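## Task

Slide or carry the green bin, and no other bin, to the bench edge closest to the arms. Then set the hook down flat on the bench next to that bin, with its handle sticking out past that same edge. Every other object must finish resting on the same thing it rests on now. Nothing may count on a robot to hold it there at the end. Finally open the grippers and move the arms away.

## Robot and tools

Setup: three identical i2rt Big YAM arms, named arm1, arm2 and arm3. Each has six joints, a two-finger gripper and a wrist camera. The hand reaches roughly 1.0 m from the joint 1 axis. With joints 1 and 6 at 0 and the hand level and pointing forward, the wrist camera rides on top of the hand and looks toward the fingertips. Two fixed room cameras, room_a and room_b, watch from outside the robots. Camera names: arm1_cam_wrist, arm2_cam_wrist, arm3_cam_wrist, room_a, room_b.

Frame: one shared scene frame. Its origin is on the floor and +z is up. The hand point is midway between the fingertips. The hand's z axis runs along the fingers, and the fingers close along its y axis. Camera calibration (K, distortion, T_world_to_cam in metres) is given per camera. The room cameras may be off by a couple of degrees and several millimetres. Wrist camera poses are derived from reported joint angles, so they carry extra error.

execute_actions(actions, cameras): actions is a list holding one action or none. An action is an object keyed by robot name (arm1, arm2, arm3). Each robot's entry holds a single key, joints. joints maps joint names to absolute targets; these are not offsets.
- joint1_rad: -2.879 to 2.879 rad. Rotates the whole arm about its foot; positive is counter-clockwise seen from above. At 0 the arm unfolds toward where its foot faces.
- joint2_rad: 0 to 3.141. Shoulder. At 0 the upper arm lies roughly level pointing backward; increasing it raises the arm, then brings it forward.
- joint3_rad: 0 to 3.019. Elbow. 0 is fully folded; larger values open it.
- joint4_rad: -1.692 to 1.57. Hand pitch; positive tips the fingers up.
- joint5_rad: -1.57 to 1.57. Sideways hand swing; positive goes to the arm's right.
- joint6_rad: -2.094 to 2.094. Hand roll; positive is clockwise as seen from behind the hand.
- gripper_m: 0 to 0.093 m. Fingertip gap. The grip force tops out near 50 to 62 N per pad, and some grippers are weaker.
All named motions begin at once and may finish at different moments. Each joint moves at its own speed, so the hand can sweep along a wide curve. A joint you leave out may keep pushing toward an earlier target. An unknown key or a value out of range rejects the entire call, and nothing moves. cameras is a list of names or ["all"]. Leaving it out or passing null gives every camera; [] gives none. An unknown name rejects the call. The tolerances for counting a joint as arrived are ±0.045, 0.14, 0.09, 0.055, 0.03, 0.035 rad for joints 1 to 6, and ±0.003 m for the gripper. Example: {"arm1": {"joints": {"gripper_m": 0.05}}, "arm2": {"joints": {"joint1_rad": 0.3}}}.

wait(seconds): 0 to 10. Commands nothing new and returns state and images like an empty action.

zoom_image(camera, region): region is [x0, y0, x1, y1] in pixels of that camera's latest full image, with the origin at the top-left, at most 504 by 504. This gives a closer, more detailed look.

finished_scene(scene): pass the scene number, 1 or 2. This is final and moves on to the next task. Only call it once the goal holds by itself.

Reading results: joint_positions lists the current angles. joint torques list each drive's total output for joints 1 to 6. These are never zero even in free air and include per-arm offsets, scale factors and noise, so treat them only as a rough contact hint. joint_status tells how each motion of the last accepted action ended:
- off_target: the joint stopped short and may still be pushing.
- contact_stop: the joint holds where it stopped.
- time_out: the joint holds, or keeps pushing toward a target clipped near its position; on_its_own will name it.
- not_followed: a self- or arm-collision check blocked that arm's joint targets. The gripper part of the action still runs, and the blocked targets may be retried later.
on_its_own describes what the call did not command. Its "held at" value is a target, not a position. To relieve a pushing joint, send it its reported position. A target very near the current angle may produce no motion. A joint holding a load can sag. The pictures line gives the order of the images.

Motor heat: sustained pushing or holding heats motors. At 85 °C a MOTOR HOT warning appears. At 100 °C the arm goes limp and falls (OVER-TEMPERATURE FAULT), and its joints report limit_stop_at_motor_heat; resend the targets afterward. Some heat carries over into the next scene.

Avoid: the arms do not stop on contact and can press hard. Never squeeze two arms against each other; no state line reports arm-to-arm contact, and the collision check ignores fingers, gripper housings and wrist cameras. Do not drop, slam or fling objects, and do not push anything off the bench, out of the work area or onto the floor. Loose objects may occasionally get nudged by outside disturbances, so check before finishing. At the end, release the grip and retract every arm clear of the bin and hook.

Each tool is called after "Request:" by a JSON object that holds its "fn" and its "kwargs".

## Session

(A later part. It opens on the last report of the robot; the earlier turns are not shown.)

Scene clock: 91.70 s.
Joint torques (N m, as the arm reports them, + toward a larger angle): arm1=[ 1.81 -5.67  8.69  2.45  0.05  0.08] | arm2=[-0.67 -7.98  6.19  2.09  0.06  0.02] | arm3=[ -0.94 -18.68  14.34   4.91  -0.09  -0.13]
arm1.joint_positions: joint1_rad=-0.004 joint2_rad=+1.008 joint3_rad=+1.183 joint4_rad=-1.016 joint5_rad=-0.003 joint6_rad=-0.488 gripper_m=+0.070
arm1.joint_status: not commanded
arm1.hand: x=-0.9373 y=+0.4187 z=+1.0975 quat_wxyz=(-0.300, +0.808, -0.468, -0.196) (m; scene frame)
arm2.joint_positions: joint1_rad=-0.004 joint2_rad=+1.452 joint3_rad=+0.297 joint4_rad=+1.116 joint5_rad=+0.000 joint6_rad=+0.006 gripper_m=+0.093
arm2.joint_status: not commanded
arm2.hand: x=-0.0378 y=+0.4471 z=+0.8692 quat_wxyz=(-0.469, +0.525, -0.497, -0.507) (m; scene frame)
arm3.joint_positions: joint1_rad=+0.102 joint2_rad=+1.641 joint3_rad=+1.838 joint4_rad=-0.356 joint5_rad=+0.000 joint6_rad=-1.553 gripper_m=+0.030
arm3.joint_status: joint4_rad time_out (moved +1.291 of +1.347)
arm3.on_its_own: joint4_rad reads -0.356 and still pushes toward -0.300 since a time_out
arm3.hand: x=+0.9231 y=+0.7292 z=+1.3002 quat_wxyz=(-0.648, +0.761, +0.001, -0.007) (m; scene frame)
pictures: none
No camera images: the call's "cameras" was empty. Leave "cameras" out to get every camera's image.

Request:
{"fn": "execute_actions", "kwargs": {"actions": [{"arm3":{"joints":{"joint2_rad":2.17,"joint3_rad":2.25,"joint4_rad":-0.13}}}], "cameras": ["arm3_cam_wrist","room_a","room_b"]}}

Request:
{"fn": "zoom_image", "kwargs": {"camera": "room_b", "region": [480, 100, 660, 200]}}

Scene clock: 97.17 s.
Joint torques (N m, as the arm reports them, + toward a larger angle): arm1=[ 1.71 -5.71  8.71  2.46  0.05  0.07] | arm2=[-0.52 -8.34  6.23  2.06  0.06  0.03] | arm3=[ -0.97 -29.72  15.61   4.66  -0.09  -0.12]
arm1.joint_positions: joint1_rad=-0.004 joint2_rad=+1.008 joint3_rad=+1.183 joint4_rad=-1.016 joint5_rad=-0.003 joint6_rad=-0.488 gripper_m=+0.070
arm1.joint_status: not commanded
arm1.hand: x=-0.9373 y=+0.4187 z=+1.0975 quat_wxyz=(-0.300, +0.808, -0.468, -0.196) (m; scene frame)
arm2.joint_positions: joint1_rad=-0.004 joint2_rad=+1.452 joint3_rad=+0.297 joint4_rad=+1.116 joint5_rad=+0.000 joint6_rad=+0.006 gripper_m=+0.093
arm2.joint_status: not commanded
arm2.hand: x=-0.0378 y=+0.4471 z=+0.8692 quat_wxyz=(-0.469, +0.525, -0.497, -0.507) (m; scene frame)
arm3.joint_positions: joint1_rad=+0.102 joint2_rad=+2.259 joint3_rad=+2.172 joint4_rad=-0.183 joint5_rad=+0.000 joint6_rad=-1.553 gripper_m=+0.030
arm3.joint_status: all done
arm3.hand: x=+0.9229 y=+0.9277 z=+1.0416 quat_wxyz=(-0.605, +0.796, +0.000, -0.006) (m; scene frame)
pictures: arm3_cam_wrist, room_a, room_b
camera_calibration (this result's frames):
arm3_cam_wrist: T_world_to_cam=[[0.00153362, 0.275683, 0.961247, -1.25807], [0.815745, -0.556341, 0.158256, -0.396658], [0.57841, 0.78389, -0.22574, -0.902843], [0, 0, 0, 1]] pos_world=[0.847714, 0.83388, 1.06828]
Images, in order (width x height): arm3_cam_wrist 504x504, room_a 896x504, room_b 896x504.

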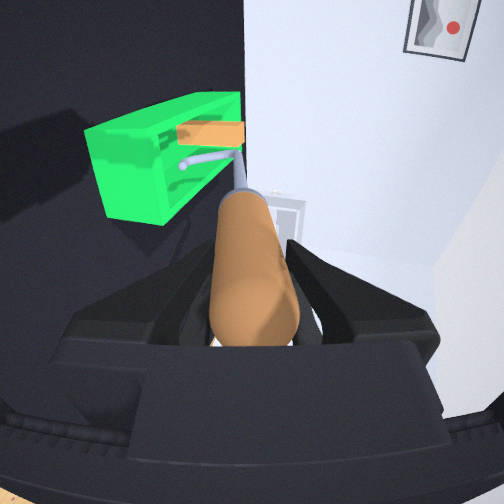

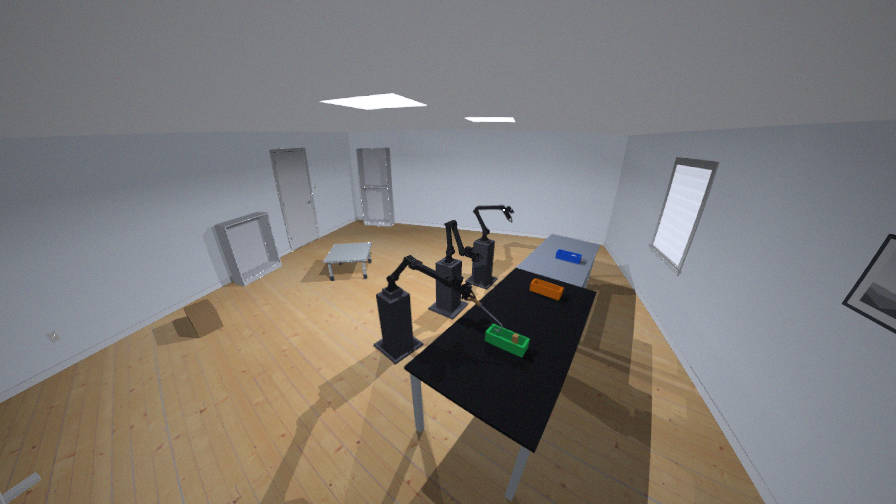

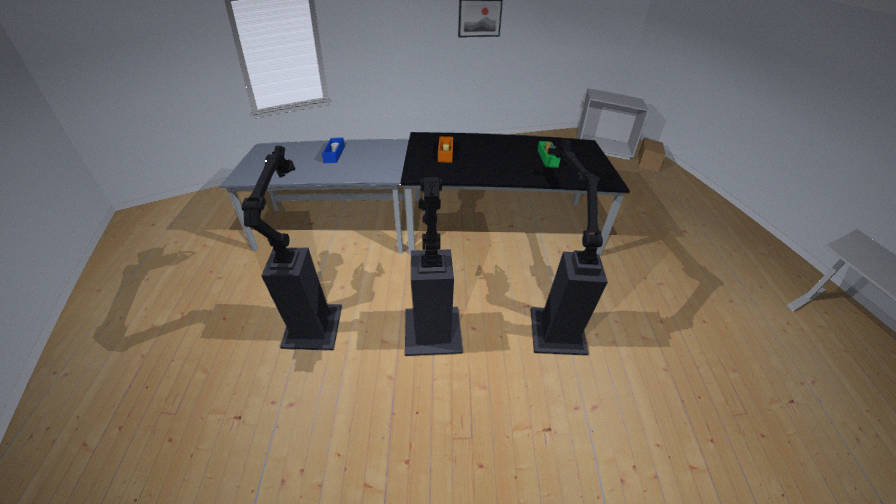

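Region (480, 100, 660, 200) of room_b's 896x504 image, scaled by 2.800, with more detail than that image has.

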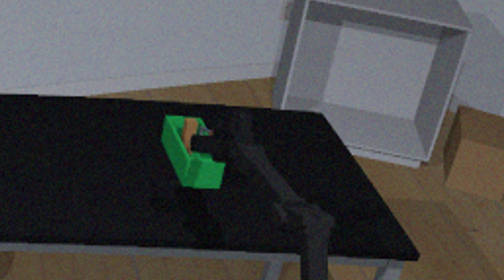

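Request:
{"fn": "execute_actions", "kwargs": {"actions": [{"arm3":{"joints":{"joint3_rad":2.06}}}], "cameras": ["arm3_cam_wrist","room_a"]}}

Request:
{"fn": "zoom_image", "kwargs": {"camera": "room_a", "region": [400, 260, 580, 380]}}

Scene clock: 101.63 s.
Joint torques (N m, as the arm reports them, + toward a larger angle): arm1=[ 1.74 -5.69  8.69  2.46  0.05  0.07] | arm2=[-0.49 -8.36  6.19  1.98  0.05 -0.01] | arm3=[ -1.   -27.68  11.64   3.79  -0.08  -0.08]
arm1.joint_positions: joint1_rad=-0.004 joint2_rad=+1.008 joint3_rad=+1.183 joint4_rad=-1.016 joint5_rad=-0.003 joint6_rad=-0.488 gripper_m=+0.070
arm1.joint_status: not commanded
arm1.hand: x=-0.9373 y=+0.4187 z=+1.0975 quat_wxyz=(-0.300, +0.808, -0.468, -0.196) (m; scene frame)
arm2.joint_positions: joint1_rad=-0.004 joint2_rad=+1.452 joint3_rad=+0.297 joint4_rad=+1.116 joint5_rad=+0.000 joint6_rad=+0.006 gripper_m=+0.093
arm2.joint_status: not commanded
arm2.hand: x=-0.0378 y=+0.4471 z=+0.8692 quat_wxyz=(-0.469, +0.525, -0.497, -0.507) (m; scene frame)
arm3.joint_positions: joint1_rad=+0.103 joint2_rad=+2.238 joint3_rad=+2.033 joint4_rad=-0.159 joint5_rad=-0.001 joint6_rad=-1.558 gripper_m=+0.030
arm3.joint_status: all done
arm3.hand: x=+0.9225 y=+0.9084 z=+0.9817 quat_wxyz=(-0.567, +0.824, +0.003, -0.004) (m; scene frame)
pictures: arm3_cam_wrist, room_a
camera_calibration (this result's frames):
arm3_cam_wrist: T_world_to_cam=[[-0.00464015, 0.364147, 0.93133, -1.2405], [0.816127, -0.536806, 0.213955, -0.470319], [0.577855, 0.761076, -0.294699, -0.81208], [0, 0, 0, 1]] pos_world=[0.847348, 0.817308, 1.01662]
Images, in order (width x height): arm3_cam_wrist 504x504, room_a 896x504.

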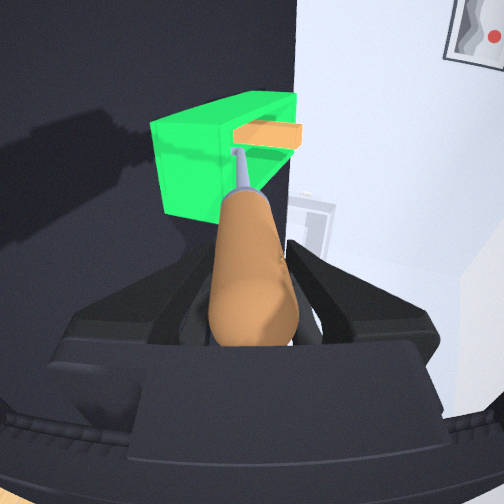

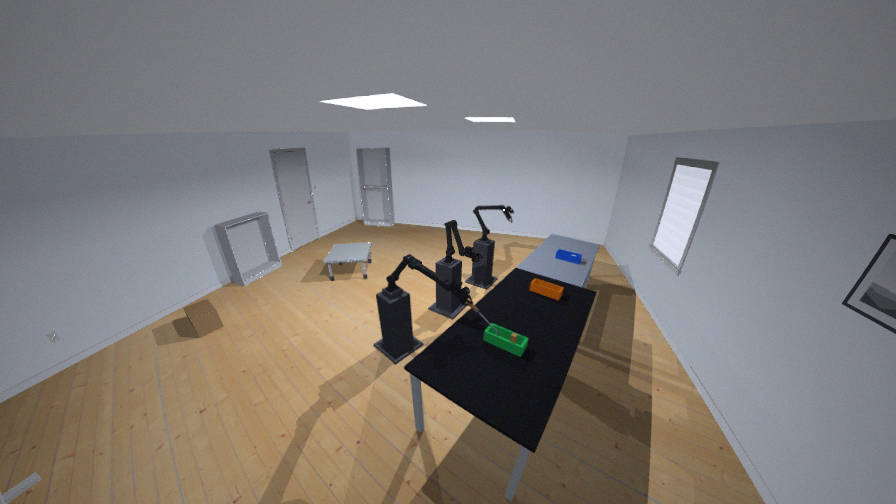

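Region (400, 260, 580, 380) of room_a's 896x504 image, scaled by 2.800, with more detail than that image has.

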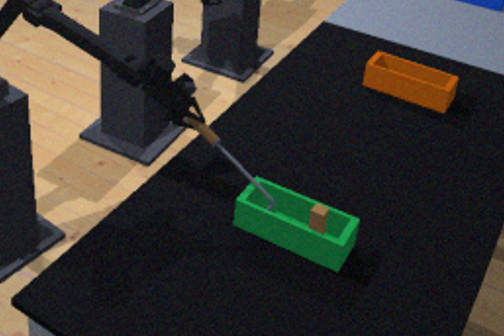

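Seated. Pull with the same sequence, q4 slightly lower.

Request:
{"fn": "execute_actions", "kwargs": {"actions": [{"arm3":{"joints":{"joint2_rad":2.14,"joint3_rad":1.89,"joint4_rad":-0.10}}}], "cameras": []}}

Request:
{"fn": "execute_actions", "kwargs": {"actions": [{"arm3":{"joints":{"joint2_rad":2.02,"joint3_rad":1.70,"joint4_rad":-0.01}}}], "cameras": []}}

Request:
{"fn": "execute_actions", "kwargs": {"actions": [{"arm3":{"joints":{"joint2_rad":1.9,"joint3_rad":1.53,"joint4_rad":0.06}}}], "cameras": ["arm3_cam_wrist"]}}

Request:
{"fn": "execute_actions", "kwargs": {"actions": [{"arm3":{"joints":{"joint2_rad":1.79,"joint3_rad":1.35,"joint4_rad":0.12}}}], "cameras": []}}

Request:
{"fn": "execute_actions", "kwargs": {"actions": [{"arm3":{"joints":{"joint2_rad":1.66,"joint3_rad":1.16,"joint4_rad":0.175}}}], "cameras": []}}

Request:
{"fn": "execute_actions", "kwargs": {"actions": [{"arm3":{"joints":{"joint2_rad":1.51,"joint3_rad":0.97,"joint4_rad":0.21}}}], "cameras": ["arm3_cam_wrist","room_a"]}}

Request:
{"fn": "zoom_image", "kwargs": {"camera": "room_a", "region": [400, 260, 580, 380]}}

Scene clock: 110.23 s.
Joint torques (N m, as the arm reports them, + toward a larger angle): arm1=[ 1.68 -5.62  8.7   2.47  0.04  0.07] | arm2=[-0.68 -8.09  6.24  2.07  0.08  0.  ] | arm3=[ -1.18 -24.63   8.8    2.33  -0.07  -0.02]
arm1.joint_positions: joint1_rad=-0.004 joint2_rad=+1.008 joint3_rad=+1.183 joint4_rad=-1.016 joint5_rad=-0.003 joint6_rad=-0.488 gripper_m=+0.070
arm1.joint_status: not commanded
arm1.hand: x=-0.9373 y=+0.4187 z=+1.0975 quat_wxyz=(-0.300, +0.808, -0.468, -0.196) (m; scene frame)
arm2.joint_positions: joint1_rad=-0.004 joint2_rad=+1.452 joint3_rad=+0.297 joint4_rad=+1.116 joint5_rad=+0.000 joint6_rad=+0.006 gripper_m=+0.093
arm2.joint_status: not commanded
arm2.hand: x=-0.0378 y=+0.4471 z=+0.8692 quat_wxyz=(-0.469, +0.525, -0.497, -0.507) (m; scene frame)
arm3.joint_positions: joint1_rad=+0.103 joint2_rad=+2.173 joint3_rad=+1.899 joint4_rad=-0.095 joint5_rad=-0.001 joint6_rad=-1.565 gripper_m=+0.030
arm3.joint_status: all done
arm3.hand: x=+0.9229 y=+0.8845 z=+0.9730 quat_wxyz=(-0.565, +0.825, +0.006, -0.002) (m; scene frame)
pictures: none
No camera images: the call's "cameras" was empty. Leave "cameras" out to get every camera's image.

Scene clock: 111.10 s.
Joint torques (N m, as the arm reports them, + toward a larger angle): arm1=[ 1.73 -5.69  8.68  2.45  0.05  0.07] | arm2=[-1.03 -8.36  6.23  2.01  0.04  0.03] | arm3=[ -1.43 -22.8    9.17   2.83  -0.07   0.  ]
arm1.joint_positions: joint1_rad=-0.004 joint2_rad=+1.008 joint3_rad=+1.183 joint4_rad=-1.016 joint5_rad=-0.003 joint6_rad=-0.488 gripper_m=+0.070
arm1.joint_status: not commanded
arm1.hand: x=-0.9373 y=+0.4187 z=+1.0975 quat_wxyz=(-0.300, +0.808, -0.468, -0.196) (m; scene frame)
arm2.joint_positions: joint1_rad=-0.004 joint2_rad=+1.452 joint3_rad=+0.297 joint4_rad=+1.116 joint5_rad=+0.000 joint6_rad=+0.006 gripper_m=+0.093
arm2.joint_status: not commanded
arm2.hand: x=-0.0378 y=+0.4471 z=+0.8692 quat_wxyz=(-0.469, +0.525, -0.497, -0.507) (m; scene frame)
arm3.joint_positions: joint1_rad=+0.103 joint2_rad=+2.055 joint3_rad=+1.701 joint4_rad=-0.018 joint5_rad=-0.001 joint6_rad=-1.565 gripper_m=+0.030
arm3.joint_status: all done
arm3.hand: x=+0.9235 y=+0.8408 z=+0.9734 quat_wxyz=(-0.564, +0.826, +0.006, -0.002) (m; scene frame)
pictures: none
No camera images: the call's "cameras" was empty. Leave "cameras" out to get every camera's image.

Scene clock: 111.90 s.
Joint torques (N m, as the arm reports them, + toward a larger angle): arm1=[ 1.77 -5.73  8.7   2.46  0.05  0.07] | arm2=[-0.87 -8.34  6.19  1.97  0.07  0.02] | arm3=[ -1.17 -21.83   9.74   3.09  -0.07   0.  ]
arm1.joint_positions: joint1_rad=-0.004 joint2_rad=+1.008 joint3_rad=+1.183 joint4_rad=-1.016 joint5_rad=-0.003 joint6_rad=-0.488 gripper_m=+0.070
arm1.joint_status: not commanded
arm1.hand: x=-0.9373 y=+0.4187 z=+1.0975 quat_wxyz=(-0.300, +0.808, -0.468, -0.196) (m; scene frame)
arm2.joint_positions: joint1_rad=-0.004 joint2_rad=+1.452 joint3_rad=+0.297 joint4_rad=+1.116 joint5_rad=+0.000 joint6_rad=+0.006 gripper_m=+0.093
arm2.joint_status: not commanded
arm2.hand: x=-0.0378 y=+0.4471 z=+0.8692 quat_wxyz=(-0.469, +0.525, -0.497, -0.507) (m; scene frame)
arm3.joint_positions: joint1_rad=+0.103 joint2_rad=+1.942 joint3_rad=+1.522 joint4_rad=+0.048 joint5_rad=-0.001 joint6_rad=-1.565 gripper_m=+0.030
arm3.joint_status: all done
arm3.hand: x=+0.9240 y=+0.7955 z=+0.9741 quat_wxyz=(-0.563, +0.826, +0.006, -0.002) (m; scene frame)
pictures: arm3_cam_wrist
camera_calibration (this result's frames):
arm3_cam_wrist: T_world_to_cam=[[-0.011969, 0.372567, 0.927928, -1.18884], [0.815975, -0.532746, 0.224425, -0.543845], [0.577963, 0.759852, -0.297629, -0.725543], [0, 0, 0, 1]] pos_world=[0.848872, 0.704496, 1.00926]
Images, in order (width x height): arm3_cam_wrist 504x504.

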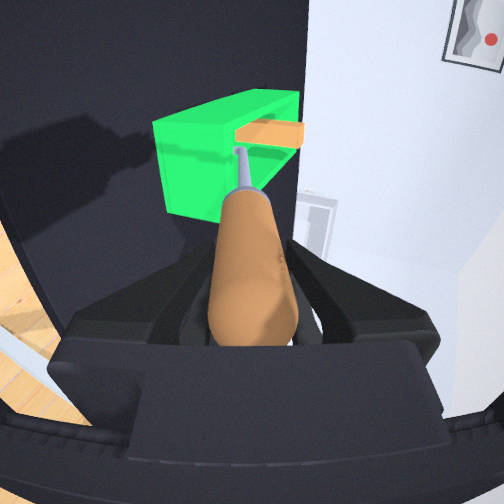

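Scene clock: 112.70 s.
Joint torques (N m, as the arm reports them, + toward a larger angle): arm1=[ 1.71 -5.73  8.69  2.47  0.05  0.07] | arm2=[-0.43 -8.52  6.14  2.04  0.04  0.03] | arm3=[ -1.02 -19.42   9.28   3.33  -0.09   0.  ]
arm1.joint_positions: joint1_rad=-0.004 joint2_rad=+1.008 joint3_rad=+1.183 joint4_rad=-1.016 joint5_rad=-0.003 joint6_rad=-0.488 gripper_m=+0.070
arm1.joint_status: not commanded
arm1.hand: x=-0.9373 y=+0.4187 z=+1.0975 quat_wxyz=(-0.300, +0.808, -0.468, -0.196) (m; scene frame)
arm2.joint_positions: joint1_rad=-0.004 joint2_rad=+1.452 joint3_rad=+0.297 joint4_rad=+1.116 joint5_rad=+0.000 joint6_rad=+0.006 gripper_m=+0.093
arm2.joint_status: not commanded
arm2.hand: x=-0.0378 y=+0.4471 z=+0.8692 quat_wxyz=(-0.469, +0.525, -0.497, -0.507) (m; scene frame)
arm3.joint_positions: joint1_rad=+0.103 joint2_rad=+1.826 joint3_rad=+1.344 joint4_rad=+0.104 joint5_rad=-0.001 joint6_rad=-1.565 gripper_m=+0.030
arm3.joint_status: all done
arm3.hand: x=+0.9247 y=+0.7453 z=+0.9725 quat_wxyz=(-0.561, +0.828, +0.006, -0.002) (m; scene frame)
pictures: none
No camera images: the call's "cameras" was empty. Leave "cameras" out to get every camera's image.

Scene clock: 113.50 s.
Joint torques (N m, as the arm reports them, + toward a larger angle): arm1=[ 1.76 -5.69  8.69  2.48  0.05  0.08] | arm2=[-0.71 -8.1   6.26  1.98  0.04  0.01] | arm3=[ -1.23 -17.14   9.3    3.08  -0.09   0.  ]
arm1.joint_positions: joint1_rad=-0.004 joint2_rad=+1.008 joint3_rad=+1.183 joint4_rad=-1.016 joint5_rad=-0.003 joint6_rad=-0.488 gripper_m=+0.070
arm1.joint_status: not commanded
arm1.hand: x=-0.9373 y=+0.4187 z=+1.0975 quat_wxyz=(-0.300, +0.808, -0.468, -0.196) (m; scene frame)
arm2.joint_positions: joint1_rad=-0.004 joint2_rad=+1.452 joint3_rad=+0.297 joint4_rad=+1.116 joint5_rad=+0.000 joint6_rad=+0.006 gripper_m=+0.093
arm2.joint_status: not commanded
arm2.hand: x=-0.0378 y=+0.4471 z=+0.8692 quat_wxyz=(-0.469, +0.525, -0.497, -0.507) (m; scene frame)
arm3.joint_positions: joint1_rad=+0.103 joint2_rad=+1.692 joint3_rad=+1.151 joint4_rad=+0.160 joint5_rad=-0.001 joint6_rad=-1.565 gripper_m=+0.030
arm3.joint_status: all done
arm3.hand: x=+0.9255 y=+0.6859 z=+0.9712 quat_wxyz=(-0.560, +0.828, +0.006, -0.002) (m; scene frame)
pictures: none
No camera images: the call's "cameras" was empty. Leave "cameras" out to get every camera's image.

Scene clock: 114.30 s.
Joint torques (N m, as the arm reports them, + toward a larger angle): arm1=[ 1.7  -5.65  8.71  2.46  0.05  0.07] | arm2=[-0.83 -8.25  6.11  1.91  0.09  0.03] | arm3=[ -1.15 -14.31   9.51   3.04  -0.08   0.01]
arm1.joint_positions: joint1_rad=-0.004 joint2_rad=+1.008 joint3_rad=+1.183 joint4_rad=-1.016 joint5_rad=-0.003 joint6_rad=-0.488 gripper_m=+0.070
arm1.joint_status: not commanded
arm1.hand: x=-0.9373 y=+0.4187 z=+1.0975 quat_wxyz=(-0.300, +0.808, -0.468, -0.196) (m; scene frame)
arm2.joint_positions: joint1_rad=-0.004 joint2_rad=+1.452 joint3_rad=+0.297 joint4_rad=+1.116 joint5_rad=+0.000 joint6_rad=+0.006 gripper_m=+0.093
arm2.joint_status: not commanded
arm2.hand: x=-0.0378 y=+0.4471 z=+0.8692 quat_wxyz=(-0.469, +0.525, -0.497, -0.507) (m; scene frame)
arm3.joint_positions: joint1_rad=+0.103 joint2_rad=+1.538 joint3_rad=+0.956 joint4_rad=+0.199 joint5_rad=-0.001 joint6_rad=-1.565 gripper_m=+0.030
arm3.joint_status: all done
arm3.hand: x=+0.9264 y=+0.6196 z=+0.9701 quat_wxyz=(-0.559, +0.829, +0.006, -0.002) (m; scene frame)
pictures: arm3_cam_wrist, room_a
camera_calibration (this result's frames):
arm3_cam_wrist: T_world_to_cam=[[-0.0120664, 0.38281, 0.923748, -1.12184], [0.815892, -0.530308, 0.230422, -0.645781], [0.578079, 0.756459, -0.305932, -0.584397], [0, 0, 0, 1]] pos_world=[0.851179, 0.529062, 1.00632]
Images, in order (width x height): arm3_cam_wrist 504x504, room_a 896x504.

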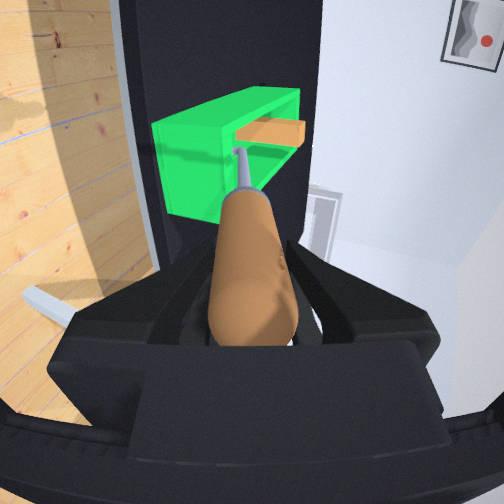

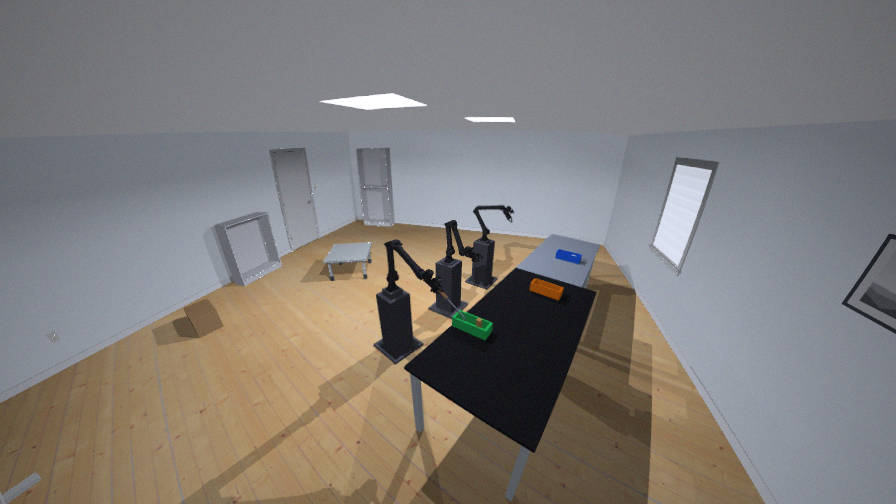

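Region (400, 260, 580, 380) of room_a's 896x504 image, scaled by 2.800, with more detail than that image has.

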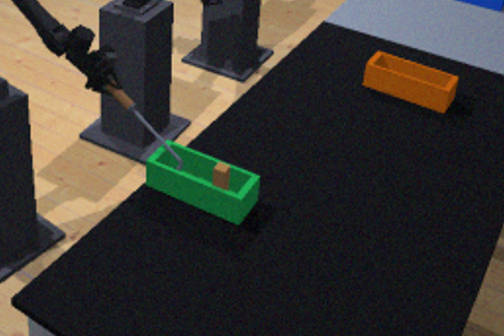

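Request:
{"fn": "execute_actions", "kwargs": {"actions": [{"arm3":{"joints":{"joint2_rad":1.45,"joint3_rad":0.90,"joint4_rad":0.22}}}], "cameras": ["arm3_cam_wrist"]}}

Request:
{"fn": "execute_actions", "kwargs": {"actions": [{"arm3":{"joints":{"joint2_rad":1.51,"joint3_rad":1.04}}}], "cameras": []}}

Request:
{"fn": "execute_actions", "kwargs": {"actions": [{"arm3":{"joints":{"joint3_rad":1.22}}}], "cameras": []}}

Request:
{"fn": "execute_actions", "kwargs": {"actions": [{"arm3":{"joints":{"joint1_rad":0.33}}}], "cameras": []}}

Request:
{"fn": "execute_actions", "kwargs": {"actions": [{"arm3":{"joints":{"joint2_rad":1.9,"joint3_rad":1.55,"joint4_rad":0.1}}}], "cameras": []}}

Request:
{"fn": "execute_actions", "kwargs": {"actions": [{"arm3":{"joints":{"joint6_rad":0}}}], "cameras": ["arm3_cam_wrist"]}}

Request:
{"fn": "execute_actions", "kwargs": {"actions": [{"arm3":{"joints":{"joint2_rad":2.07,"joint3_rad":1.44,"joint4_rad":0.5}}}], "cameras": []}}

Request:
{"fn": "execute_actions", "kwargs": {"actions": [{"arm3":{"joints":{"joint2_rad":2.23,"joint3_rad":1.39,"joint4_rad":0.73}}}], "cameras": ["arm3_cam_wrist","room_a"]}}

Scene clock: 123.90 s.
Joint torques (N m, as the arm reports them, + toward a larger angle): arm1=[ 1.64 -5.72  8.69  2.47  0.05  0.07] | arm2=[-0.94 -8.39  6.16  2.02  0.05  0.03] | arm3=[ -1.   -13.7    9.21   2.99  -0.08  -0.02]
arm1.joint_positions: joint1_rad=-0.004 joint2_rad=+1.008 joint3_rad=+1.183 joint4_rad=-1.016 joint5_rad=-0.003 joint6_rad=-0.488 gripper_m=+0.070
arm1.joint_status: not commanded
arm1.hand: x=-0.9373 y=+0.4187 z=+1.0975 quat_wxyz=(-0.300, +0.808, -0.468, -0.196) (m; scene frame)
arm2.joint_positions: joint1_rad=-0.004 joint2_rad=+1.452 joint3_rad=+0.297 joint4_rad=+1.116 joint5_rad=+0.000 joint6_rad=+0.006 gripper_m=+0.093
arm2.joint_status: not commanded
arm2.hand: x=-0.0378 y=+0.4471 z=+0.8692 quat_wxyz=(-0.469, +0.525, -0.497, -0.507) (m; scene frame)
arm3.joint_positions: joint1_rad=+0.103 joint2_rad=+1.483 joint3_rad=+0.890 joint4_rad=+0.209 joint5_rad=-0.001 joint6_rad=-1.565 gripper_m=+0.030
arm3.joint_status: all done
arm3.hand: x=+0.9267 y=+0.5964 z=+0.9692 quat_wxyz=(-0.559, +0.829, +0.006, -0.002) (m; scene frame)
pictures: arm3_cam_wrist
camera_calibration (this result's frames):
arm3_cam_wrist: T_world_to_cam=[[-0.0120664, 0.38281, 0.923748, -1.11212], [0.815892, -0.530308, 0.230422, -0.658158], [0.578079, 0.756459, -0.305932, -0.567262], [0, 0, 0, 1]] pos_world=[0.851489, 0.505814, 1.00543]
Images, in order (width x height): arm3_cam_wrist 504x504.

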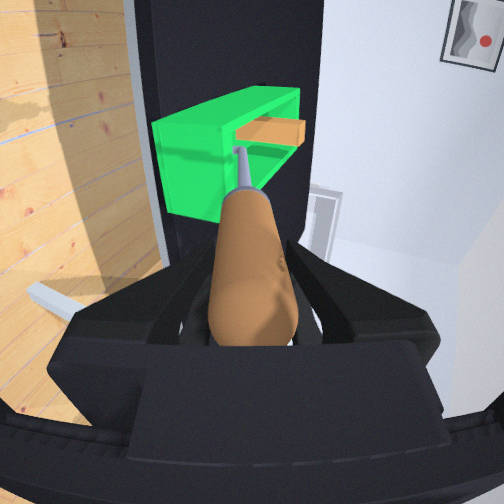

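Scene clock: 124.67 s.
Joint torques (N m, as the arm reports them, + toward a larger angle): arm1=[ 1.74 -5.63  8.71  2.46  0.06  0.07] | arm2=[-0.76 -8.19  6.2   2.04  0.06  0.01] | arm3=[ -1.12 -13.57  14.94   3.45  -0.09  -0.02]
arm1.joint_positions: joint1_rad=-0.004 joint2_rad=+1.008 joint3_rad=+1.183 joint4_rad=-1.016 joint5_rad=-0.003 joint6_rad=-0.488 gripper_m=+0.070
arm1.joint_status: not commanded
arm1.hand: x=-0.9373 y=+0.4187 z=+1.0975 quat_wxyz=(-0.300, +0.808, -0.468, -0.196) (m; scene frame)
arm2.joint_positions: joint1_rad=-0.004 joint2_rad=+1.452 joint3_rad=+0.297 joint4_rad=+1.116 joint5_rad=+0.000 joint6_rad=+0.006 gripper_m=+0.093
arm2.joint_status: not commanded
arm2.hand: x=-0.0378 y=+0.4471 z=+0.8692 quat_wxyz=(-0.469, +0.525, -0.497, -0.507) (m; scene frame)
arm3.joint_positions: joint1_rad=+0.103 joint2_rad=+1.529 joint3_rad=+0.952 joint4_rad=+0.198 joint5_rad=-0.001 joint6_rad=-1.565 gripper_m=+0.030
arm3.joint_status: all done
arm3.hand: x=+0.9264 y=+0.6176 z=+0.9731 quat_wxyz=(-0.561, +0.828, +0.006, -0.002) (m; scene frame)
pictures: none
No camera images: the call's "cameras" was empty. Leave "cameras" out to get every camera's image.

Scene clock: 125.83 s.
Joint torques (N m, as the arm reports them, + toward a larger angle): arm1=[ 1.72 -5.65  8.71  2.47  0.04  0.07] | arm2=[-0.64 -8.24  6.13  1.99  0.07  0.  ] | arm3=[ -0.87 -16.09  14.09   4.17  -0.05   0.  ]
arm1.joint_positions: joint1_rad=-0.004 joint2_rad=+1.008 joint3_rad=+1.183 joint4_rad=-1.016 joint5_rad=-0.003 joint6_rad=-0.488 gripper_m=+0.070
arm1.joint_status: not commanded
arm1.hand: x=-0.9373 y=+0.4187 z=+1.0975 quat_wxyz=(-0.300, +0.808, -0.468, -0.196) (m; scene frame)
arm2.joint_positions: joint1_rad=-0.004 joint2_rad=+1.452 joint3_rad=+0.297 joint4_rad=+1.116 joint5_rad=+0.000 joint6_rad=+0.006 gripper_m=+0.093
arm2.joint_status: not commanded
arm2.hand: x=-0.0378 y=+0.4471 z=+0.8692 quat_wxyz=(-0.469, +0.525, -0.497, -0.507) (m; scene frame)
arm3.joint_positions: joint1_rad=+0.103 joint2_rad=+1.547 joint3_rad=+1.152 joint4_rad=+0.182 joint5_rad=-0.001 joint6_rad=-1.565 gripper_m=+0.030
arm3.joint_status: all done
arm3.hand: x=+0.9248 y=+0.6689 z=+1.0728 quat_wxyz=(-0.627, +0.779, +0.006, -0.003) (m; scene frame)
pictures: none
No camera images: the call's "cameras" was empty. Leave "cameras" out to get every camera's image.

Scene clock: 127.27 s.
Joint torques (N m, as the arm reports them, + toward a larger angle): arm1=[ 1.72 -5.67  8.72  2.47  0.05  0.07] | arm2=[-0.84 -8.37  6.25  1.99  0.06  0.  ] | arm3=[ -1.58 -15.79  14.37   4.17  -0.07   0.  ]
arm1.joint_positions: joint1_rad=-0.004 joint2_rad=+1.008 joint3_rad=+1.183 joint4_rad=-1.016 joint5_rad=-0.003 joint6_rad=-0.488 gripper_m=+0.070
arm1.joint_status: not commanded
arm1.hand: x=-0.9373 y=+0.4187 z=+1.0975 quat_wxyz=(-0.300, +0.808, -0.468, -0.196) (m; scene frame)
arm2.joint_positions: joint1_rad=-0.004 joint2_rad=+1.452 joint3_rad=+0.297 joint4_rad=+1.116 joint5_rad=+0.000 joint6_rad=+0.006 gripper_m=+0.093
arm2.joint_status: not commanded
arm2.hand: x=-0.0378 y=+0.4471 z=+0.8692 quat_wxyz=(-0.469, +0.525, -0.497, -0.507) (m; scene frame)
arm3.joint_positions: joint1_rad=+0.332 joint2_rad=+1.547 joint3_rad=+1.152 joint4_rad=+0.182 joint5_rad=-0.001 joint6_rad=-1.565 gripper_m=+0.030
arm3.joint_status: all done
arm3.hand: x=+0.7725 y=+0.6495 z=+1.0715 quat_wxyz=(-0.622, +0.773, +0.094, -0.074) (m; scene frame)
pictures: none
No camera images: the call's "cameras" was empty. Leave "cameras" out to get every camera's image.

Scene clock: 128.50 s.
Joint torques (N m, as the arm reports them, + toward a larger angle): arm1=[ 1.72 -5.65  8.69  2.48  0.05  0.07] | arm2=[-0.53 -8.03  6.24  1.94  0.06  0.  ] | arm3=[ -1.82 -20.6   14.68   3.23  -0.08   0.05]
arm1.joint_positions: joint1_rad=-0.004 joint2_rad=+1.008 joint3_rad=+1.183 joint4_rad=-1.016 joint5_rad=-0.003 joint6_rad=-0.488 gripper_m=+0.070
arm1.joint_status: not commanded
arm1.hand: x=-0.9373 y=+0.4187 z=+1.0975 quat_wxyz=(-0.300, +0.808, -0.468, -0.196) (m; scene frame)
arm2.joint_positions: joint1_rad=-0.004 joint2_rad=+1.452 joint3_rad=+0.297 joint4_rad=+1.116 joint5_rad=+0.000 joint6_rad=+0.006 gripper_m=+0.093
arm2.joint_status: not commanded
arm2.hand: x=-0.0378 y=+0.4471 z=+0.8692 quat_wxyz=(-0.469, +0.525, -0.497, -0.507) (m; scene frame)
arm3.joint_positions: joint1_rad=+0.332 joint2_rad=+1.932 joint3_rad=+1.472 joint4_rad=+0.084 joint5_rad=-0.001 joint6_rad=-1.570 gripper_m=+0.030
arm3.joint_status: all done
arm3.hand: x=+0.7455 y=+0.7626 z=+0.9606 quat_wxyz=(-0.558, +0.821, +0.102, -0.065) (m; scene frame)
pictures: none
No camera images: the call's "cameras" was empty. Leave "cameras" out to get every camera's image.

Scene clock: 130.67 s.
Joint torques (N m, as the arm reports them, + toward a larger angle): arm1=[ 1.75 -5.63  8.71  2.47  0.05  0.07] | arm2=[-0.68 -8.26  6.17  1.88  0.05 -0.01] | arm3=[ -2.12 -21.05  13.65   3.35  -0.27   0.16]
arm1.joint_positions: joint1_rad=-0.004 joint2_rad=+1.008 joint3_rad=+1.183 joint4_rad=-1.016 joint5_rad=-0.003 joint6_rad=-0.488 gripper_m=+0.070
arm1.joint_status: not commanded
arm1.hand: x=-0.9373 y=+0.4187 z=+1.0975 quat_wxyz=(-0.300, +0.808, -0.468, -0.196) (m; scene frame)
arm2.joint_positions: joint1_rad=-0.004 joint2_rad=+1.452 joint3_rad=+0.297 joint4_rad=+1.116 joint5_rad=+0.000 joint6_rad=+0.006 gripper_m=+0.093
arm2.joint_status: not commanded
arm2.hand: x=-0.0378 y=+0.4471 z=+0.8692 quat_wxyz=(-0.469, +0.525, -0.497, -0.507) (m; scene frame)
arm3.joint_positions: joint1_rad=+0.332 joint2_rad=+1.932 joint3_rad=+1.487 joint4_rad=+0.080 joint5_rad=+0.005 joint6_rad=-0.017 gripper_m=+0.030
arm3.joint_status: all done
arm3.hand: x=+0.7456 y=+0.7661 z=+0.9680 quat_wxyz=(-0.357, +0.654, -0.502, -0.439) (m; scene frame)
pictures: arm3_cam_wrist
camera_calibration (this result's frames):
arm3_cam_wrist: T_world_to_cam=[[0.967801, 0.250196, 0.0276201, -0.939698], [0.224443, -0.808053, -0.54468, 0.983842], [-0.113958, 0.533341, -0.838189, 0.610786], [0, 0, 0, 1]] pos_world=[0.758229, 0.704348, 1.07379]
Images, in order (width x height): arm3_cam_wrist 504x504.

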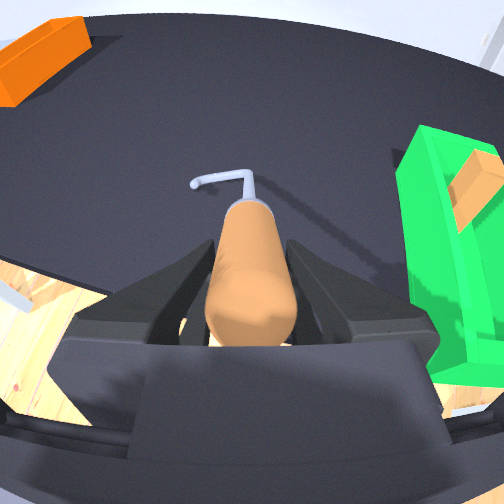

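Scene clock: 131.73 s.
Joint torques (N m, as the arm reports them, + toward a larger angle): arm1=[ 1.74 -5.68  8.72  2.46  0.05  0.07] | arm2=[-0.68 -8.03  6.17  1.97  0.08  0.04] | arm3=[ -1.71 -20.78   9.58   4.15  -0.14  -0.03]
arm1.joint_positions: joint1_rad=-0.004 joint2_rad=+1.008 joint3_rad=+1.183 joint4_rad=-1.016 joint5_rad=-0.003 joint6_rad=-0.488 gripper_m=+0.070
arm1.joint_status: not commanded
arm1.hand: x=-0.9373 y=+0.4187 z=+1.0975 quat_wxyz=(-0.300, +0.808, -0.468, -0.196) (m; scene frame)
arm2.joint_positions: joint1_rad=-0.004 joint2_rad=+1.452 joint3_rad=+0.297 joint4_rad=+1.116 joint5_rad=+0.000 joint6_rad=+0.006 gripper_m=+0.093
arm2.joint_status: not commanded
arm2.hand: x=-0.0378 y=+0.4471 z=+0.8692 quat_wxyz=(-0.469, +0.525, -0.497, -0.507) (m; scene frame)
arm3.joint_positions: joint1_rad=+0.332 joint2_rad=+2.092 joint3_rad=+1.419 joint4_rad=+0.462 joint5_rad=+0.002 joint6_rad=-0.003 gripper_m=+0.030
arm3.joint_status: all done
arm3.hand: x=+0.7422 y=+0.7805 z=+0.8951 quat_wxyz=(-0.391, +0.615, -0.478, -0.491) (m; scene frame)
pictures: none
No camera images: the call's "cameras" was empty. Leave "cameras" out to get every camera's image.

Scene clock: 132.87 s.
Joint torques (N m, as the arm reports them, + toward a larger angle): arm1=[ 1.79 -5.61  8.69  2.45  0.05  0.07] | arm2=[-0.99 -8.24  6.29  1.92  0.05  0.02] | arm3=[ -1.89 -20.64   7.79   3.41  -0.12  -0.06]
arm1.joint_positions: joint1_rad=-0.004 joint2_rad=+1.008 joint3_rad=+1.183 joint4_rad=-1.016 joint5_rad=-0.003 joint6_rad=-0.488 gripper_m=+0.070
arm1.joint_status: not commanded
arm1.hand: x=-0.9373 y=+0.4187 z=+1.0975 quat_wxyz=(-0.300, +0.808, -0.468, -0.196) (m; scene frame)
arm2.joint_positions: joint1_rad=-0.004 joint2_rad=+1.452 joint3_rad=+0.297 joint4_rad=+1.116 joint5_rad=+0.000 joint6_rad=+0.006 gripper_m=+0.093
arm2.joint_status: not commanded
arm2.hand: x=-0.0378 y=+0.4471 z=+0.8692 quat_wxyz=(-0.469, +0.525, -0.497, -0.507) (m; scene frame)
arm3.joint_positions: joint1_rad=+0.332 joint2_rad=+2.245 joint3_rad=+1.378 joint4_rad=+0.710 joint5_rad=+0.001 joint6_rad=+0.001 gripper_m=+0.030
arm3.joint_status: all done
arm3.hand: x=+0.7444 y=+0.7734 z=+0.8136 quat_wxyz=(-0.402, +0.600, -0.468, -0.509) (m; scene frame)
pictures: arm3_cam_wrist, room_a
camera_calibration (this result's frames):
arm3_cam_wrist: T_world_to_cam=[[0.968965, 0.246959, 0.01089, -0.920871], [0.182199, -0.683714, -0.706639, 0.973043], [-0.167065, 0.686692, -0.707491, 0.29191], [0, 0, 0, 1]] pos_world=[0.763772, 0.692249, 0.904142]
Images, in order (width x height): arm3_cam_wrist 504x504, room_a 896x504.

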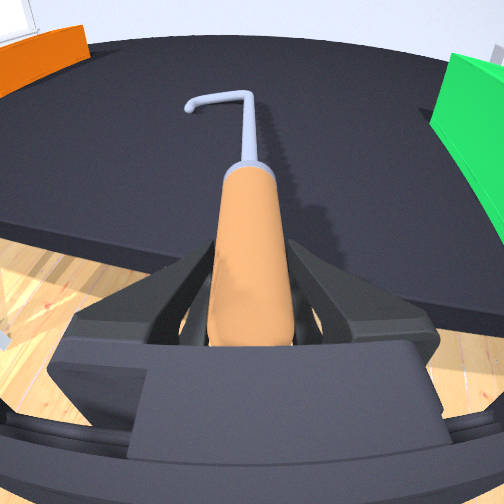

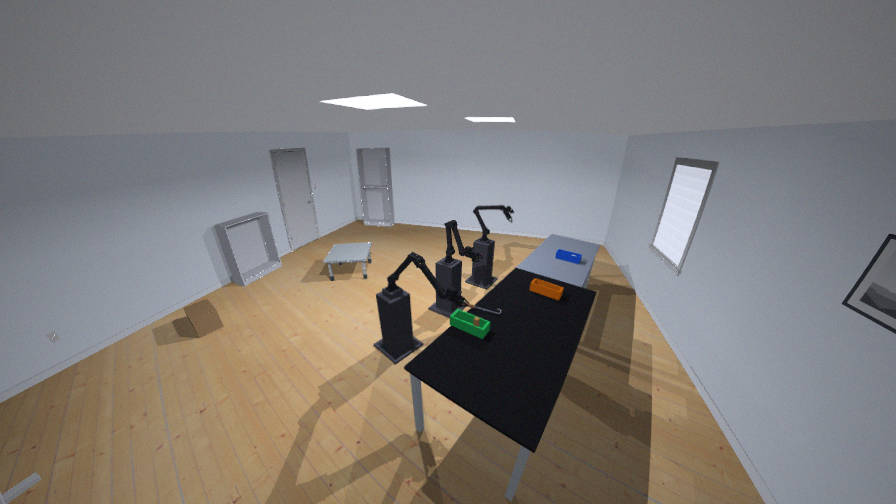

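Request:
{"fn": "execute_actions", "kwargs": {"actions": [{"arm3":{"joints":{"joint4_rad":0.65}}}], "cameras": []}}

Request:
{"fn": "execute_actions", "kwargs": {"actions": [{"arm3":{"joints":{"gripper_m":0.06}}}], "cameras": []}}

Request:
{"fn": "execute_actions", "kwargs": {"actions": [{"arm3":{"joints":{"joint2_rad":1.7,"joint3_rad":0.75,"joint4_rad":0.85}}}], "cameras": ["arm3_cam_wrist","room_b"]}}

Scene clock: 142.47 s.
Joint torques (N m, as the arm reports them, + toward a larger angle): arm1=[ 1.68 -5.67  8.69  2.47  0.05  0.07] | arm2=[-0.44 -8.26  6.08  1.96  0.06  0.01] | arm3=[ -1.9  -20.6    7.84   2.12  -0.11  -0.07]
arm1.joint_positions: joint1_rad=-0.004 joint2_rad=+1.008 joint3_rad=+1.183 joint4_rad=-1.016 joint5_rad=-0.003 joint6_rad=-0.488 gripper_m=+0.070
arm1.joint_status: not commanded
arm1.hand: x=-0.9373 y=+0.4187 z=+1.0975 quat_wxyz=(-0.300, +0.808, -0.468, -0.196) (m; scene frame)
arm2.joint_positions: joint1_rad=-0.004 joint2_rad=+1.452 joint3_rad=+0.297 joint4_rad=+1.116 joint5_rad=+0.000 joint6_rad=+0.006 gripper_m=+0.093
arm2.joint_status: not commanded
arm2.hand: x=-0.0378 y=+0.4471 z=+0.8692 quat_wxyz=(-0.469, +0.525, -0.497, -0.507) (m; scene frame)
arm3.joint_positions: joint1_rad=+0.332 joint2_rad=+2.245 joint3_rad=+1.378 joint4_rad=+0.661 joint5_rad=+0.001 joint6_rad=+0.002 gripper_m=+0.030
arm3.joint_status: all done
arm3.hand: x=+0.7450 y=+0.7713 z=+0.8018 quat_wxyz=(-0.391, +0.612, -0.478, -0.494) (m; scene frame)
pictures: none
No camera images: the call's "cameras" was empty. Leave "cameras" out to get every camera's image.

Scene clock: 143.10 s.
Joint torques (N m, as the arm reports them, + toward a larger angle): arm1=[ 1.76 -5.69  8.69  2.47  0.05  0.08] | arm2=[-0.72 -8.2   6.22  1.97  0.04  0.  ] | arm3=[ -1.57 -20.76   7.76   2.35  -0.12  -0.06]
arm1.joint_positions: joint1_rad=-0.004 joint2_rad=+1.008 joint3_rad=+1.183 joint4_rad=-1.016 joint5_rad=-0.003 joint6_rad=-0.488 gripper_m=+0.070
arm1.joint_status: not commanded
arm1.hand: x=-0.9373 y=+0.4187 z=+1.0975 quat_wxyz=(-0.300, +0.808, -0.468, -0.196) (m; scene frame)
arm2.joint_positions: joint1_rad=-0.004 joint2_rad=+1.452 joint3_rad=+0.297 joint4_rad=+1.116 joint5_rad=+0.000 joint6_rad=+0.006 gripper_m=+0.093
arm2.joint_status: not commanded
arm2.hand: x=-0.0378 y=+0.4471 z=+0.8692 quat_wxyz=(-0.469, +0.525, -0.497, -0.507) (m; scene frame)
arm3.joint_positions: joint1_rad=+0.332 joint2_rad=+2.245 joint3_rad=+1.378 joint4_rad=+0.655 joint5_rad=+0.001 joint6_rad=+0.002 gripper_m=+0.060
arm3.joint_status: all done
arm3.hand: x=+0.7451 y=+0.7710 z=+0.8001 quat_wxyz=(-0.389, +0.614, -0.479, -0.492) (m; scene frame)
pictures: none
No camera images: the call's "cameras" was empty. Leave "cameras" out to get every camera's image.

Scene clock: 144.47 s.
Joint torques (N m, as the arm reports them, + toward a larger angle): arm1=[ 1.7  -5.74  8.7   2.47  0.05  0.07] | arm2=[-0.7  -8.08  6.13  1.94  0.08  0.02] | arm3=[ -1.66 -11.49   7.36   2.83  -0.13  -0.07]
arm1.joint_positions: joint1_rad=-0.004 joint2_rad=+1.008 joint3_rad=+1.183 joint4_rad=-1.016 joint5_rad=-0.003 joint6_rad=-0.488 gripper_m=+0.070
arm1.joint_status: not commanded
arm1.hand: x=-0.9373 y=+0.4187 z=+1.0975 quat_wxyz=(-0.300, +0.808, -0.468, -0.196) (m; scene frame)
arm2.joint_positions: joint1_rad=-0.004 joint2_rad=+1.452 joint3_rad=+0.297 joint4_rad=+1.116 joint5_rad=+0.000 joint6_rad=+0.006 gripper_m=+0.093
arm2.joint_status: not commanded
arm2.hand: x=-0.0378 y=+0.4471 z=+0.8692 quat_wxyz=(-0.469, +0.525, -0.497, -0.507) (m; scene frame)
arm3.joint_positions: joint1_rad=+0.332 joint2_rad=+1.692 joint3_rad=+0.740 joint4_rad=+0.844 joint5_rad=+0.001 joint6_rad=+0.002 gripper_m=+0.060
arm3.joint_status: all done
arm3.hand: x=+0.7915 y=+0.5789 z=+0.9200 quat_wxyz=(-0.413, +0.588, -0.459, -0.523) (m; scene frame)
pictures: arm3_cam_wrist, room_b
camera_calibration (this result's frames):
arm3_cam_wrist: T_world_to_cam=[[0.969053, 0.246661, 0.00975398, -0.918407], [0.17301, -0.650456, -0.739577, 0.924972], [-0.17608, 0.718377, -0.673001, 0.46569], [0, 0, 0, 1]] pos_world=[0.811954, 0.493648, 1.00646]
Images, in order (width x height): arm3_cam_wrist 504x504, room_b 896x504.

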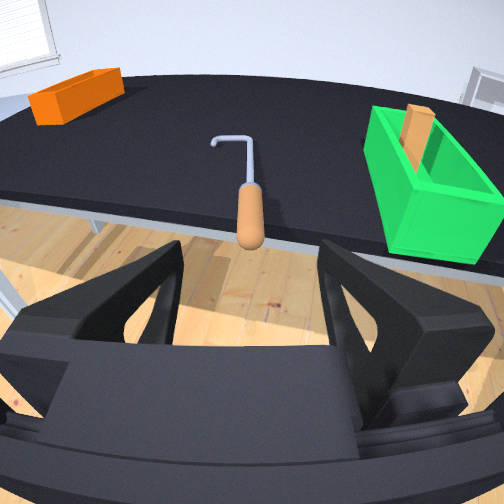

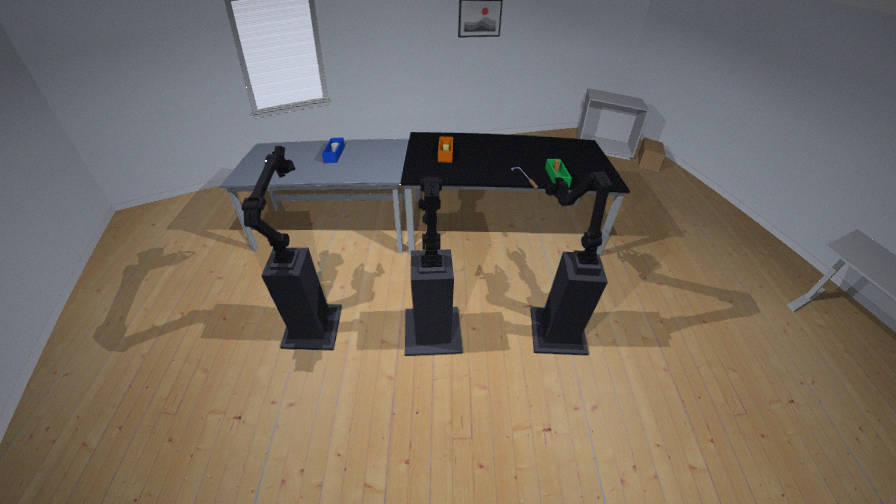

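Request:
{"fn": "finished_scene", "kwargs": {"scene": 2}}

The scene is finished: the task was done.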